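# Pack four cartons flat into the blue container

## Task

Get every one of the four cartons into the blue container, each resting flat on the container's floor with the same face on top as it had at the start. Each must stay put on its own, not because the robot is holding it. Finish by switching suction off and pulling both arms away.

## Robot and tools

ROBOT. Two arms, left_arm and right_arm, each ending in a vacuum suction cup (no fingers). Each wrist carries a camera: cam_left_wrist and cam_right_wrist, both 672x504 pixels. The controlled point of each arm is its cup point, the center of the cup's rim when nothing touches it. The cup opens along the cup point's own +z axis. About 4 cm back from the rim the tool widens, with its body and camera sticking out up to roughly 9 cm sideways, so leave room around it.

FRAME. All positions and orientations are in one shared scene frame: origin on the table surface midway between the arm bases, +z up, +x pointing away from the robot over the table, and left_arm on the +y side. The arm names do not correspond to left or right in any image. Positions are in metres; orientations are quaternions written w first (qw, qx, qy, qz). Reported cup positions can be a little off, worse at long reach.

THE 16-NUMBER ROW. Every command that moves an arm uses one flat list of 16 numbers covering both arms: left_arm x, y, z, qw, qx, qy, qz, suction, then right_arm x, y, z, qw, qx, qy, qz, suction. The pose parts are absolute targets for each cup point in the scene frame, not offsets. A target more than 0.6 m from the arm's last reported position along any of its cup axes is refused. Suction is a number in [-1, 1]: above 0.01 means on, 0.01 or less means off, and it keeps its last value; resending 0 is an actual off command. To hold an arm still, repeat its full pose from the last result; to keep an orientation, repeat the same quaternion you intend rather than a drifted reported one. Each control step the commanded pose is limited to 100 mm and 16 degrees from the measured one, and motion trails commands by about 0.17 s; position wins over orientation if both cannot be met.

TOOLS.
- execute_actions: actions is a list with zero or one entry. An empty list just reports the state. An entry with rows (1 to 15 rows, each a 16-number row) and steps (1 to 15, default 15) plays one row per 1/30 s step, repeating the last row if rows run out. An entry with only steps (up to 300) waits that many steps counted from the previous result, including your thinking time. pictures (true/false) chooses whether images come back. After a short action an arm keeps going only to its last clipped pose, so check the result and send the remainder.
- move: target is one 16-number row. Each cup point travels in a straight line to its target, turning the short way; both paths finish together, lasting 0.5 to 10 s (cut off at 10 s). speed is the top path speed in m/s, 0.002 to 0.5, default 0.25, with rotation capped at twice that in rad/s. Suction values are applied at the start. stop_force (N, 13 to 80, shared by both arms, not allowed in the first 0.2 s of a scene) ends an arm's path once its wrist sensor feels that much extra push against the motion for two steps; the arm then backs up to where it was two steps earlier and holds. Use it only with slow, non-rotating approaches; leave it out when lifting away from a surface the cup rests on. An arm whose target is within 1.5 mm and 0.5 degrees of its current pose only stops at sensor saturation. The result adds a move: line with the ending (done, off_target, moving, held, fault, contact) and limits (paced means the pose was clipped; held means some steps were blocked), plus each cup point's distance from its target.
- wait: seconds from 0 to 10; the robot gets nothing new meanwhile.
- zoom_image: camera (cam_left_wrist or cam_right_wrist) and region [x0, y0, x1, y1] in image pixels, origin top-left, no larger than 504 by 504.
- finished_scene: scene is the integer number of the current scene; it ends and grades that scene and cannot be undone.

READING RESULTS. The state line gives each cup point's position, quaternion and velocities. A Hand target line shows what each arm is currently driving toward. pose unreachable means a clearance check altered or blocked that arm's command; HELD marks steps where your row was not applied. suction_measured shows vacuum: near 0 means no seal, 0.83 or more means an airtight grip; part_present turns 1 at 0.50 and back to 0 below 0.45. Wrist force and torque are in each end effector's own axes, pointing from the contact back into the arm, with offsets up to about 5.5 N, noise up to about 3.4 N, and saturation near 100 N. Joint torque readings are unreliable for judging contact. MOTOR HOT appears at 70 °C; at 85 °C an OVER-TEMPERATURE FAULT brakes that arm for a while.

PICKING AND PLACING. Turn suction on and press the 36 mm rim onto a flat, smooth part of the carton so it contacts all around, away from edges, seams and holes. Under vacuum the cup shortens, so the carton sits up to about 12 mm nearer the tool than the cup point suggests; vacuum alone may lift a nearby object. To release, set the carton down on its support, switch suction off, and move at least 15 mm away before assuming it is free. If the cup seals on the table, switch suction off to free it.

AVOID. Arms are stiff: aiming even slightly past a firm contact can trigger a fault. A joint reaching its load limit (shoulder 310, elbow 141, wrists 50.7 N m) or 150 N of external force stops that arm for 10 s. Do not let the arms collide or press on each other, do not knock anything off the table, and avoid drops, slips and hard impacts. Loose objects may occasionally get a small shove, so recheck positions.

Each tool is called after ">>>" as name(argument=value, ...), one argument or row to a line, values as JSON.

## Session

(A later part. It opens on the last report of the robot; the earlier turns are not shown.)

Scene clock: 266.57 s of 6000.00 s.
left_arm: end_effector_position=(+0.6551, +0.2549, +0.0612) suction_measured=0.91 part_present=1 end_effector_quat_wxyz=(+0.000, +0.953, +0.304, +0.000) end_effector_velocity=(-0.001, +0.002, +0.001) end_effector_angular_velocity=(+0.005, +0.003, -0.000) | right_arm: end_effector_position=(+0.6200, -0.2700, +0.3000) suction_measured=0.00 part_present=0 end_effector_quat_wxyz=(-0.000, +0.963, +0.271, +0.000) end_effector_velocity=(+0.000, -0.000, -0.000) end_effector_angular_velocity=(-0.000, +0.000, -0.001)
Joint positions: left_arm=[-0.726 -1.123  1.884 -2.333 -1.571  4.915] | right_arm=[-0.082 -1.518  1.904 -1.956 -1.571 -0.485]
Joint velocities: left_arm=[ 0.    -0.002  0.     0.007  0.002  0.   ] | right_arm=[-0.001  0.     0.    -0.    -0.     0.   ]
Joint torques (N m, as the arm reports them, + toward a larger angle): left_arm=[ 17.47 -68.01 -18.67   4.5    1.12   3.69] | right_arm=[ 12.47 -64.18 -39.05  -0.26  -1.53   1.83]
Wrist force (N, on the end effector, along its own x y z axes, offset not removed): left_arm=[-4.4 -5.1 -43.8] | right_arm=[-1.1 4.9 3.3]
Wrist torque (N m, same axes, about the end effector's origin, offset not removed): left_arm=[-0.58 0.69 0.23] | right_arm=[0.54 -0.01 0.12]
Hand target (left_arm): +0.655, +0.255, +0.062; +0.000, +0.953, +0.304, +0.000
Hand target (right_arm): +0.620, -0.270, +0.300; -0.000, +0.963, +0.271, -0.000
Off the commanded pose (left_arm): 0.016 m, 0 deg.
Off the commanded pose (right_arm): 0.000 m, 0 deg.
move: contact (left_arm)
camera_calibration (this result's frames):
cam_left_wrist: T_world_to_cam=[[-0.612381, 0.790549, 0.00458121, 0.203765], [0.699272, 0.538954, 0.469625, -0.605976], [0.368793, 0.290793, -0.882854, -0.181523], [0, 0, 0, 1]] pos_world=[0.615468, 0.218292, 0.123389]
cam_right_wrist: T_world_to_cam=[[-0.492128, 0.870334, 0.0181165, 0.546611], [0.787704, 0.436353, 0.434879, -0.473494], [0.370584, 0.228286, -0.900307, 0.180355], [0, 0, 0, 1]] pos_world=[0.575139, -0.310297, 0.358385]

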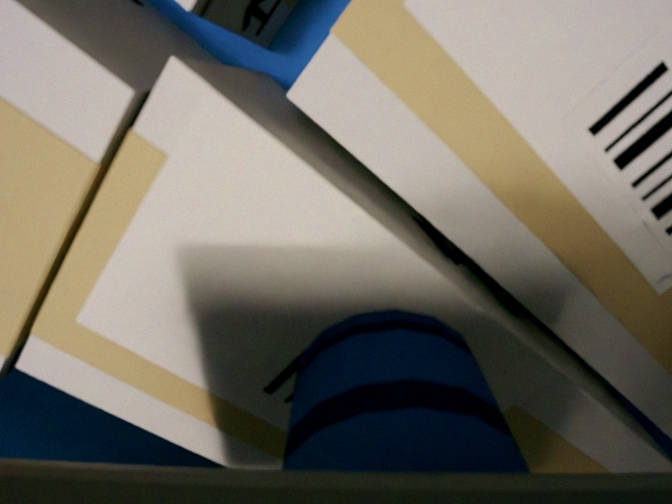

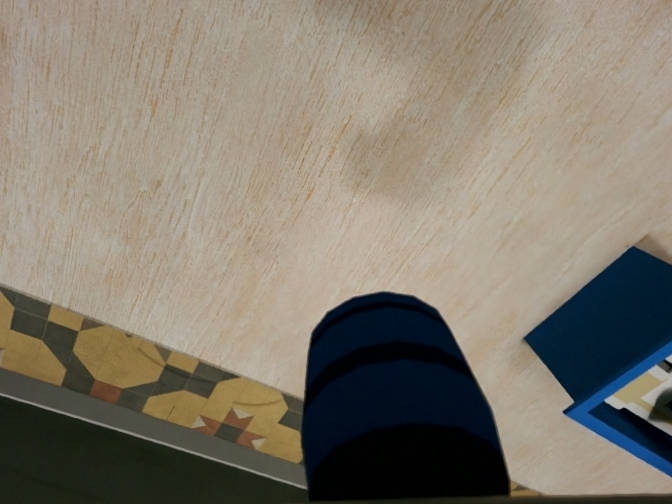

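>>> move(
  target=[0.655,0.255,0.069,0,0.953,0.304,0,1,0.62,-0.27,0.3,0,0.963,0.271,0,0],
  speed=0.02,
)

>>> move(
  target=[0.647,0.258,0.069,0,0.953,0.304,0,1,0.62,-0.27,0.3,0,0.963,0.271,0,0],
  speed=0.005,
  stop_force=13,
)

>>> move(
  target=[0.647,0.258,0.05,0,0.953,0.304,0,1,0.62,-0.27,0.3,0,0.963,0.271,0,0],
  speed=0.006,
  stop_force=13,
)

Scene clock: 285.47 s of 6000.00 s.
left_arm: end_effector_position=(+0.6550, +0.2550, +0.0687) suction_measured=0.91 part_present=1 end_effector_quat_wxyz=(-0.000, +0.953, +0.304, -0.000) end_effector_velocity=(-0.000, +0.001, +0.002) end_effector_angular_velocity=(+0.001, -0.000, -0.001) | right_arm: end_effector_position=(+0.6200, -0.2700, +0.3000) suction_measured=0.00 part_present=0 end_effector_quat_wxyz=(+0.000, +0.963, +0.271, -0.000) end_effector_velocity=(+0.000, +0.000, -0.000) end_effector_angular_velocity=(+0.001, -0.000, -0.000)
Joint positions: left_arm=[-0.726 -1.132  1.88  -2.319 -1.571  4.915] | right_arm=[-0.082 -1.518  1.904 -1.956 -1.571 -0.485]
Joint velocities: left_arm=[-0.    -0.003 -0.     0.004  0.001  0.001] | right_arm=[-0.     0.001 -0.    -0.001  0.001  0.   ]
Joint torques (N m, as the arm reports them, + toward a larger angle): left_arm=[ 17.45 -94.85 -45.74  -0.12   1.72   3.64] | right_arm=[ 10.22 -62.28 -39.38  -0.73  -1.99   1.68]
Wrist force (N, on the end effector, along its own x y z axes, offset not removed): left_arm=[-1.9 1.5 3.8] | right_arm=[2.1 1.4 3.8]
Wrist torque (N m, same axes, about the end effector's origin, offset not removed): left_arm=[0.05 0.07 0.12] | right_arm=[-0.06 -0.50 0.11]
Hand target (left_arm): +0.655, +0.255, +0.069; +0.000, +0.953, +0.304, +0.000
Hand target (right_arm): +0.620, -0.270, +0.300; +0.000, +0.963, +0.271, -0.000
Off the commanded pose (left_arm): 0.000 m, 0 deg.
Off the commanded pose (right_arm): 0.000 m, 0 deg.
After step 90, 15.17 s passed at rest.
move: done
camera_calibration (this result's frames):
cam_left_wrist: T_world_to_cam=[[-0.612374, 0.790551, 0.00520809, 0.203468], [0.699485, 0.538739, 0.469554, -0.609569], [0.368401, 0.291186, -0.882888, -0.174699], [0, 0, 0, 1]] pos_world=[0.615342, 0.218417, 0.130926]
cam_right_wrist: T_world_to_cam=[[-0.492132, 0.870332, 0.0181142, 0.546611], [0.787702, 0.436357, 0.434877, -0.473491], [0.370583, 0.228285, -0.900308, 0.180356], [0, 0, 0, 1]] pos_world=[0.575138, -0.310295, 0.358385]

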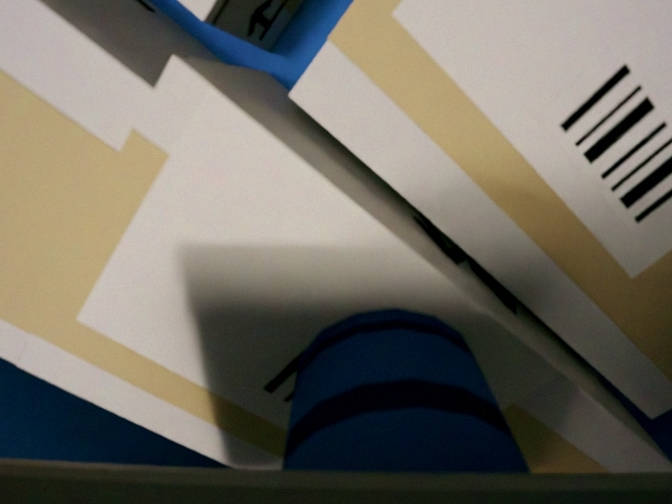

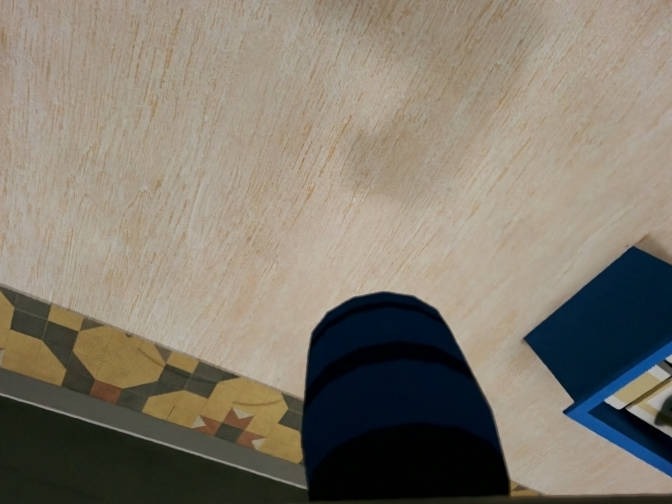

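Scene clock: 287.40 s of 6000.00 s.
left_arm: end_effector_position=(+0.6471, +0.2580, +0.0690) suction_measured=0.91 part_present=1 end_effector_quat_wxyz=(+0.000, +0.953, +0.304, -0.000) end_effector_velocity=(-0.000, -0.000, +0.001) end_effector_angular_velocity=(-0.001, -0.001, +0.000) | right_arm: end_effector_position=(+0.6200, -0.2700, +0.3000) suction_measured=0.00 part_present=0 end_effector_quat_wxyz=(+0.000, +0.963, +0.271, -0.000) end_effector_velocity=(-0.000, -0.000, -0.001) end_effector_angular_velocity=(+0.000, +0.002, -0.000)
Joint positions: left_arm=[-0.73  -1.143  1.897 -2.326 -1.571  4.911] | right_arm=[-0.082 -1.518  1.904 -1.956 -1.571 -0.485]
Joint velocities: left_arm=[-0.    -0.002  0.001 -0.001  0.001 -0.001] | right_arm=[-0.     0.001 -0.     0.001  0.    -0.   ]
Joint torques (N m, as the arm reports them, + toward a larger angle): left_arm=[-17.98 -97.49 -20.45  -7.32   1.2   -3.22] | right_arm=[ 12.33 -62.38 -38.36  -0.86  -2.01   1.78]
Wrist force (N, on the end effector, along its own x y z axes, offset not removed): left_arm=[-0.6 -0.7 4.0] | right_arm=[1.0 1.6 3.5]
Wrist torque (N m, same axes, about the end effector's origin, offset not removed): left_arm=[-0.46 -0.01 0.15] | right_arm=[0.06 -0.28 0.05]
Hand target (left_arm): +0.647, +0.258, +0.069; +0.000, +0.953, +0.304, -0.000
Hand target (right_arm): +0.620, -0.270, +0.300; +0.000, +0.963, +0.271, +0.000
Off the commanded pose (left_arm): 0.000 m, 0 deg.
Off the commanded pose (right_arm): 0.000 m, 0 deg.
move: done
camera_calibration (this result's frames):
cam_left_wrist: T_world_to_cam=[[-0.612375, 0.790551, 0.00520052, 0.196316], [0.69948, 0.538741, 0.469559, -0.605794], [0.368409, 0.291184, -0.882886, -0.172407], [0, 0, 0, 1]] pos_world=[0.607476, 0.22137, 0.13122]
cam_right_wrist: T_world_to_cam=[[-0.492131, 0.870332, 0.0181141, 0.546611], [0.787702, 0.436357, 0.434877, -0.473491], [0.370584, 0.228285, -0.900308, 0.180356], [0, 0, 0, 1]] pos_world=[0.575138, -0.310295, 0.358385]

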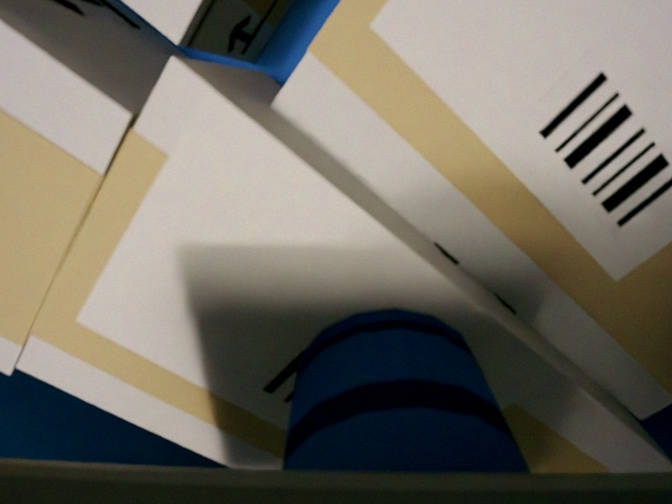

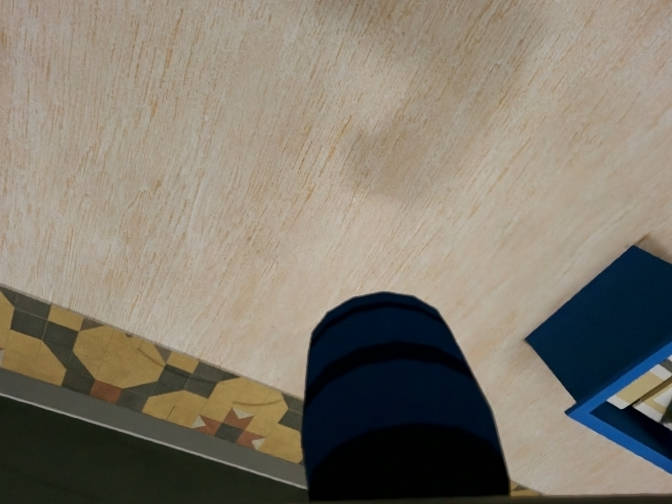

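Scene clock: 289.03 s of 6000.00 s.
left_arm: end_effector_position=(+0.6472, +0.2579, +0.0615) suction_measured=0.91 part_present=1 end_effector_quat_wxyz=(+0.000, +0.953, +0.304, +0.000) end_effector_velocity=(-0.000, +0.001, +0.001) end_effector_angular_velocity=(+0.002, +0.001, -0.000) | right_arm: end_effector_position=(+0.6200, -0.2700, +0.3000) suction_measured=0.00 part_present=0 end_effector_quat_wxyz=(+0.000, +0.963, +0.271, -0.000) end_effector_velocity=(+0.000, -0.000, -0.000) end_effector_angular_velocity=(+0.000, +0.000, -0.001)
Joint positions: left_arm=[-0.73  -1.134  1.901 -2.339 -1.571  4.911] | right_arm=[-0.082 -1.518  1.904 -1.956 -1.571 -0.485]
Joint velocities: left_arm=[-0.    -0.001 -0.     0.004  0.001  0.   ] | right_arm=[-0.001  0.001 -0.    -0.     0.    -0.   ]
Joint torques (N m, as the arm reports them, + toward a larger angle): left_arm=[-16.76 -73.95 -22.02   1.56   1.23  -2.53] | right_arm=[ 11.22 -63.21 -38.47  -0.81  -1.96   1.84]
Wrist force (N, on the end effector, along its own x y z axes, offset not removed): left_arm=[-4.9 -4.9 -26.5] | right_arm=[0.6 1.8 1.4]
Wrist torque (N m, same axes, about the end effector's origin, offset not removed): left_arm=[-0.39 0.82 -0.02] | right_arm=[0.15 -0.17 0.03]
Hand target (left_arm): +0.647, +0.258, +0.062; +0.000, +0.953, +0.304, +0.000
Hand target (right_arm): +0.620, -0.270, +0.300; +0.000, +0.963, +0.271, -0.000
Off the commanded pose (left_arm): 0.011 m, 0 deg.
Off the commanded pose (right_arm): 0.000 m, 0 deg.
move: contact (left_arm)
camera_calibration (this result's frames):
cam_left_wrist: T_world_to_cam=[[-0.612376, 0.790552, 0.00485708, 0.196433], [0.699361, 0.538852, 0.46961, -0.602216], [0.368633, 0.290974, -0.882861, -0.179128], [0, 0, 0, 1]] pos_world=[0.60749, 0.221336, 0.123708]
cam_right_wrist: T_world_to_cam=[[-0.492132, 0.870332, 0.018114, 0.546611], [0.787702, 0.436357, 0.434877, -0.473491], [0.370584, 0.228285, -0.900308, 0.180356], [0, 0, 0, 1]] pos_world=[0.575138, -0.310295, 0.358385]

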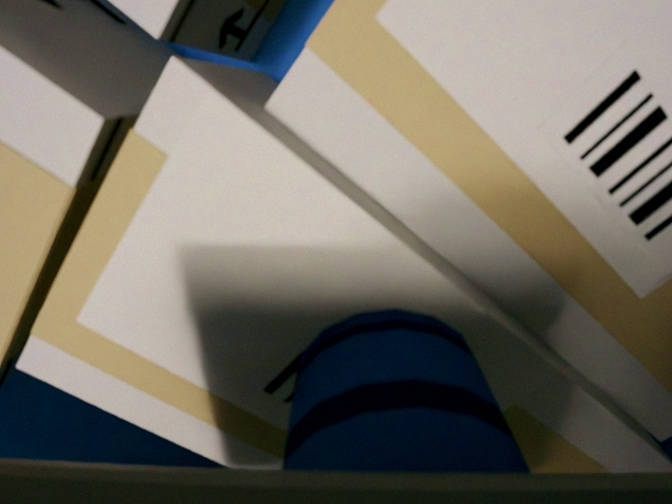

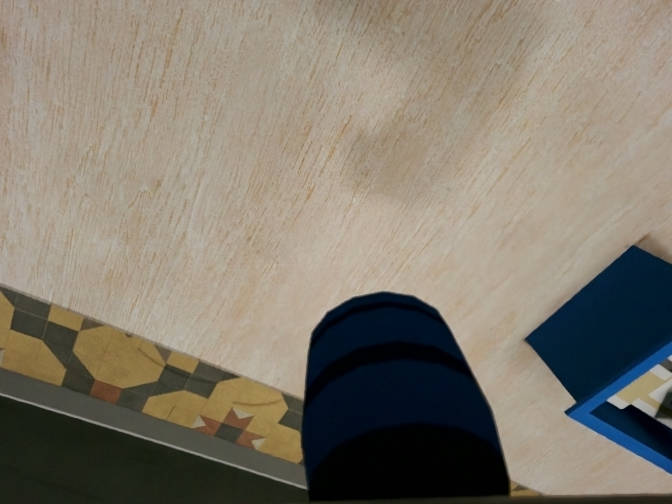

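>>> move(
  target=[0.6472,0.258,0.064,0,0.953,0.304,0,0,0.62,-0.27,0.3,0,0.963,0.271,0,0],
  speed=0.02,
)

>>> move(
  target=[0.66,0.3,0.26,0,0.7,0.714,0,0,0.62,-0.27,0.3,0,0.963,0.271,0,0],
  speed=0.2,
)

Scene clock: 301.60 s of 6000.00 s.
left_arm: end_effector_position=(+0.6471, +0.2579, +0.0639) suction_measured=0.01 part_present=0 end_effector_quat_wxyz=(+0.000, +0.953, +0.304, +0.000) end_effector_velocity=(+0.000, -0.000, +0.001) end_effector_angular_velocity=(-0.000, -0.001, -0.001) | right_arm: end_effector_position=(+0.6200, -0.2700, +0.3000) suction_measured=0.00 part_present=0 end_effector_quat_wxyz=(+0.000, +0.963, +0.271, -0.000) end_effector_velocity=(-0.000, +0.000, -0.001) end_effector_angular_velocity=(+0.000, +0.002, +0.000)
Joint positions: left_arm=[-0.73  -1.137  1.9   -2.334 -1.571  4.911] | right_arm=[-0.082 -1.518  1.904 -1.956 -1.571 -0.485]
Joint velocities: left_arm=[-0.    -0.001 -0.001  0.002  0.     0.001] | right_arm=[0.    0.001 0.    0.001 0.    0.   ]
Joint torques (N m, as the arm reports them, + toward a larger angle): left_arm=[ 16.17 -81.42 -37.36   1.89   1.18   3.52] | right_arm=[ 11.18 -60.4  -38.78  -0.44  -1.87   1.61]
Wrist force (N, on the end effector, along its own x y z axes, offset not removed): left_arm=[-1.0 2.2 -14.9] | right_arm=[2.8 3.3 3.9]
Wrist torque (N m, same axes, about the end effector's origin, offset not removed): left_arm=[0.51 0.12 0.33] | right_arm=[0.30 -0.57 0.08]
Hand target (left_arm): +0.647, +0.258, +0.064; +0.000, +0.953, +0.304, +0.000
Hand target (right_arm): +0.620, -0.270, +0.300; +0.000, +0.963, +0.271, +0.000
Off the commanded pose (left_arm): 0.000 m, 0 deg.
Off the commanded pose (right_arm): 0.000 m, 0 deg.
After step 90, 8.87 s passed at rest.
move: done
camera_calibration (this result's frames):
cam_left_wrist: T_world_to_cam=[[-0.612375, 0.79055, 0.0051994, 0.19638], [0.699479, 0.538741, 0.469561, -0.603391], [0.36841, 0.291184, -0.882885, -0.176905], [0, 0, 0, 1]] pos_world=[0.607491, 0.221335, 0.12612]
cam_right_wrist: T_world_to_cam=[[-0.492132, 0.870332, 0.018114, 0.546611], [0.787702, 0.436357, 0.434877, -0.473491], [0.370584, 0.228285, -0.900307, 0.180356], [0, 0, 0, 1]] pos_world=[0.575138, -0.310295, 0.358385]

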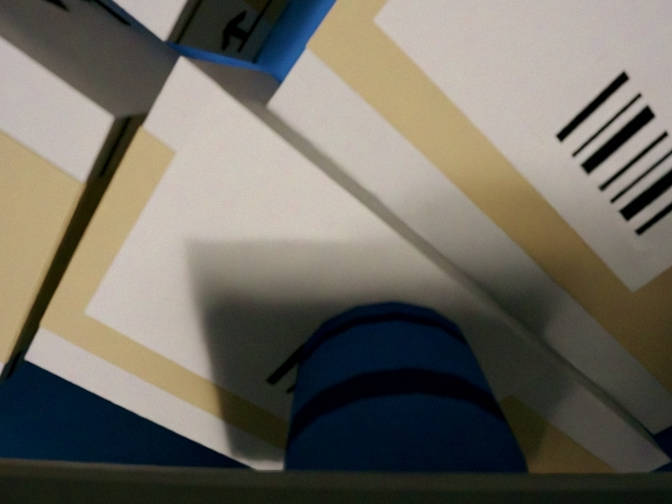

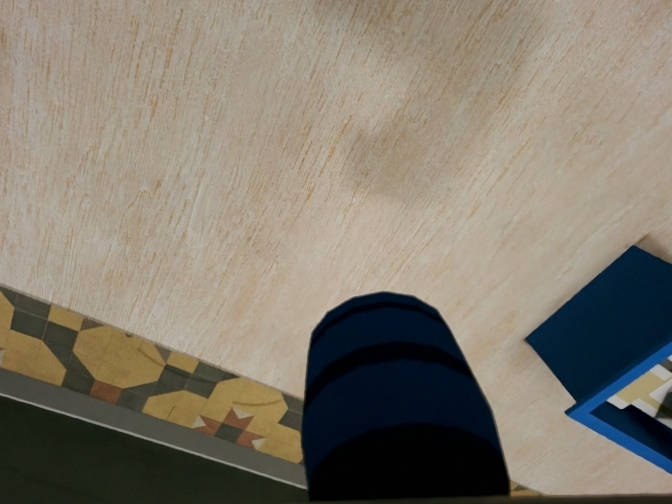

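Scene clock: 304.53 s of 6000.00 s.
left_arm: end_effector_position=(+0.6598, +0.3001, +0.2598) suction_measured=0.01 part_present=0 end_effector_quat_wxyz=(+0.000, +0.701, +0.714, -0.000) end_effector_velocity=(+0.000, +0.000, +0.003) end_effector_angular_velocity=(-0.000, +0.000, +0.013) | right_arm: end_effector_position=(+0.6200, -0.2700, +0.3000) suction_measured=0.00 part_present=0 end_effector_quat_wxyz=(+0.000, +0.963, +0.271, -0.000) end_effector_velocity=(-0.000, -0.001, +0.001) end_effector_angular_velocity=(+0.000, -0.001, -0.001)
Joint positions: left_arm=[-0.679 -1.337  1.769 -2.003 -1.571  3.99 ] | right_arm=[-0.082 -1.518  1.904 -1.956 -1.571 -0.485]
Joint velocities: left_arm=[ 0.001 -0.001 -0.004  0.005 -0.001 -0.013] | right_arm=[-0.001 -0.001 -0.     0.001  0.     0.   ]
Joint torques (N m, as the arm reports them, + toward a larger angle): left_arm=[ 19.56 -81.45 -51.54   0.21   2.02  -3.58] | right_arm=[ 12.48 -61.09 -39.32  -0.6   -2.     1.67]
Wrist force (N, on the end effector, along its own x y z axes, offset not removed): left_arm=[-1.6 -1.8 0.2] | right_arm=[2.2 2.8 4.5]
Wrist torque (N m, same axes, about the end effector's origin, offset not removed): left_arm=[-0.44 0.02 0.22] | right_arm=[0.23 -0.56 0.11]
Hand target (left_arm): +0.660, +0.300, +0.260; -0.000, +0.700, +0.714, +0.000
Hand target (right_arm): +0.620, -0.270, +0.300; +0.000, +0.963, +0.271, +0.000
Off the commanded pose (left_arm): 0.000 m, 0 deg.
Off the commanded pose (right_arm): 0.000 m, 0 deg.
move: done
camera_calibration (this result's frames):
cam_left_wrist: T_world_to_cam=[[-0.998197, -0.0597996, 0.00520172, 0.679568], [-0.0503609, 0.881483, 0.469522, -0.33503], [-0.0326625, 0.468413, -0.882906, 0.190534], [0, 0, 0, 1]] pos_world=[0.667694, 0.246713, 0.321992]
cam_right_wrist: T_world_to_cam=[[-0.492132, 0.870332, 0.0181142, 0.546611], [0.787702, 0.436357, 0.434877, -0.473491], [0.370584, 0.228286, -0.900307, 0.180356], [0, 0, 0, 1]] pos_world=[0.575138, -0.310295, 0.358385]

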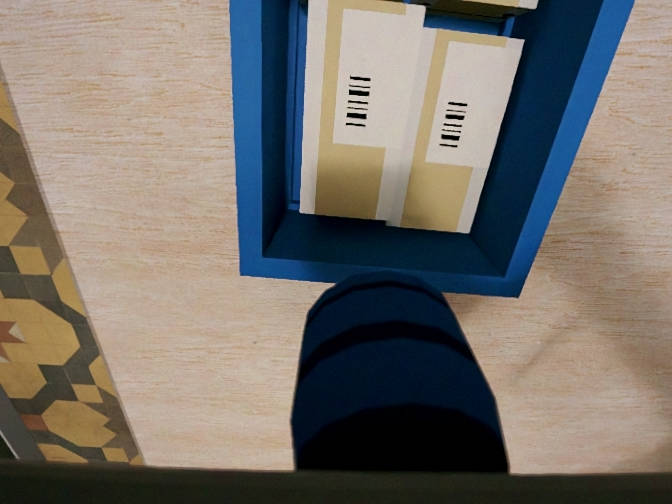

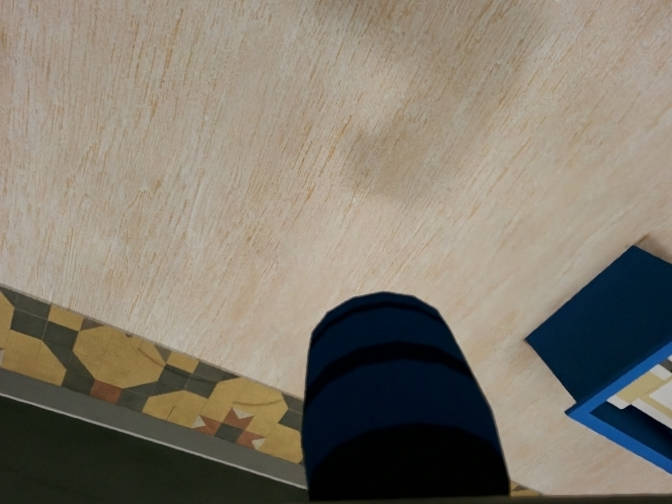

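>>> move(
  target=[0.58,0.6,0.3,0,0.4,0.917,0,0,0.62,-0.27,0.3,0,0.963,0.271,0,0],
  speed=0.5,
)

>>> finished_scene(
  scene=1,
)

Scene clock: 325.17 s of 6000.00 s.
left_arm: end_effector_position=(+0.5802, +0.5998, +0.2998) suction_measured=0.01 part_present=0 end_effector_quat_wxyz=(-0.000, +0.400, +0.916, +0.000) end_effector_velocity=(-0.001, +0.002, +0.001) end_effector_angular_velocity=(-0.001, +0.000, +0.004) | right_arm: end_effector_position=(+0.6200, -0.2700, +0.3000) suction_measured=0.00 part_present=0 end_effector_quat_wxyz=(+0.000, +0.963, +0.271, -0.000) end_effector_velocity=(+0.000, +0.000, +0.001) end_effector_angular_velocity=(+0.001, -0.002, +0.000)
Joint positions: left_arm=[-0.369 -1.638  2.023 -1.956 -1.571  3.571] | right_arm=[-0.082 -1.518  1.904 -1.956 -1.571 -0.485]
Joint velocities: left_arm=[ 0.003 -0.002  0.001  0.001 -0.001 -0.001] | right_arm=[ 0.    -0.001  0.    -0.001  0.    -0.   ]
Joint torques (N m, as the arm reports them, + toward a larger angle): left_arm=[ 20.15 -60.28 -29.5   -0.16   1.54  -3.23] | right_arm=[  9.88 -61.16 -38.86  -0.49  -1.89   1.6 ]
Wrist force (N, on the end effector, along its own x y z axes, offset not removed): left_arm=[-0.8 -1.7 -1.2] | right_arm=[2.4 3.3 2.5]
Wrist torque (N m, same axes, about the end effector's origin, offset not removed): left_arm=[-0.29 0.03 0.15] | right_arm=[0.34 -0.54 0.06]
Hand target (left_arm): +0.580, +0.600, +0.300; -0.000, +0.400, +0.917, +0.000
Hand target (right_arm): +0.620, -0.270, +0.300; +0.000, +0.963, +0.271, +0.000
Off the commanded pose (left_arm): 0.000 m, 0 deg.
Off the commanded pose (right_arm): 0.000 m, 0 deg.
After step 90, 16.13 s passed at rest.
move: done
camera_calibration (this result's frames):
cam_left_wrist: T_world_to_cam=[[-0.704461, -0.709724, 0.00510617, 0.837235], [-0.62484, 0.623586, 0.469803, -0.134128], [-0.336615, 0.327768, -0.882756, 0.343553], [0, 0, 0, 1]] pos_world=[0.621636, 0.565241, 0.362012]
cam_right_wrist: T_world_to_cam=[[-0.492132, 0.870332, 0.0181141, 0.546611], [0.787702, 0.436357, 0.434877, -0.473492], [0.370584, 0.228285, -0.900307, 0.180356], [0, 0, 0, 1]] pos_world=[0.575138, -0.310295, 0.358385]

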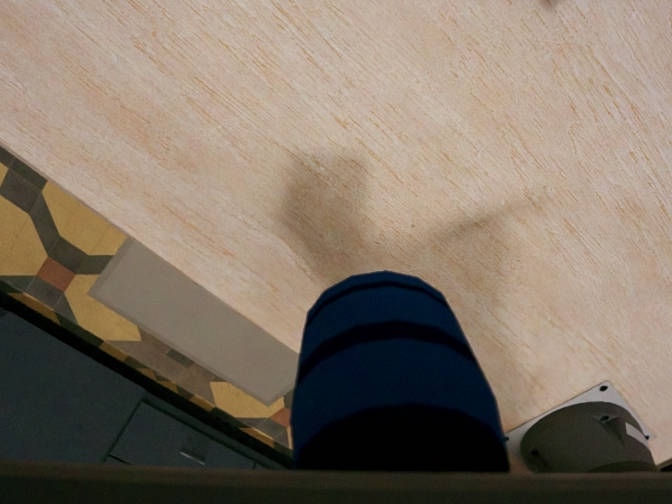

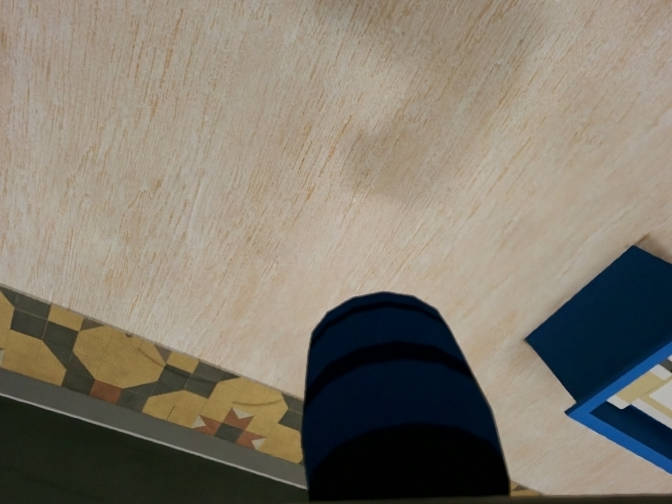

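The scene is finished: the task was done.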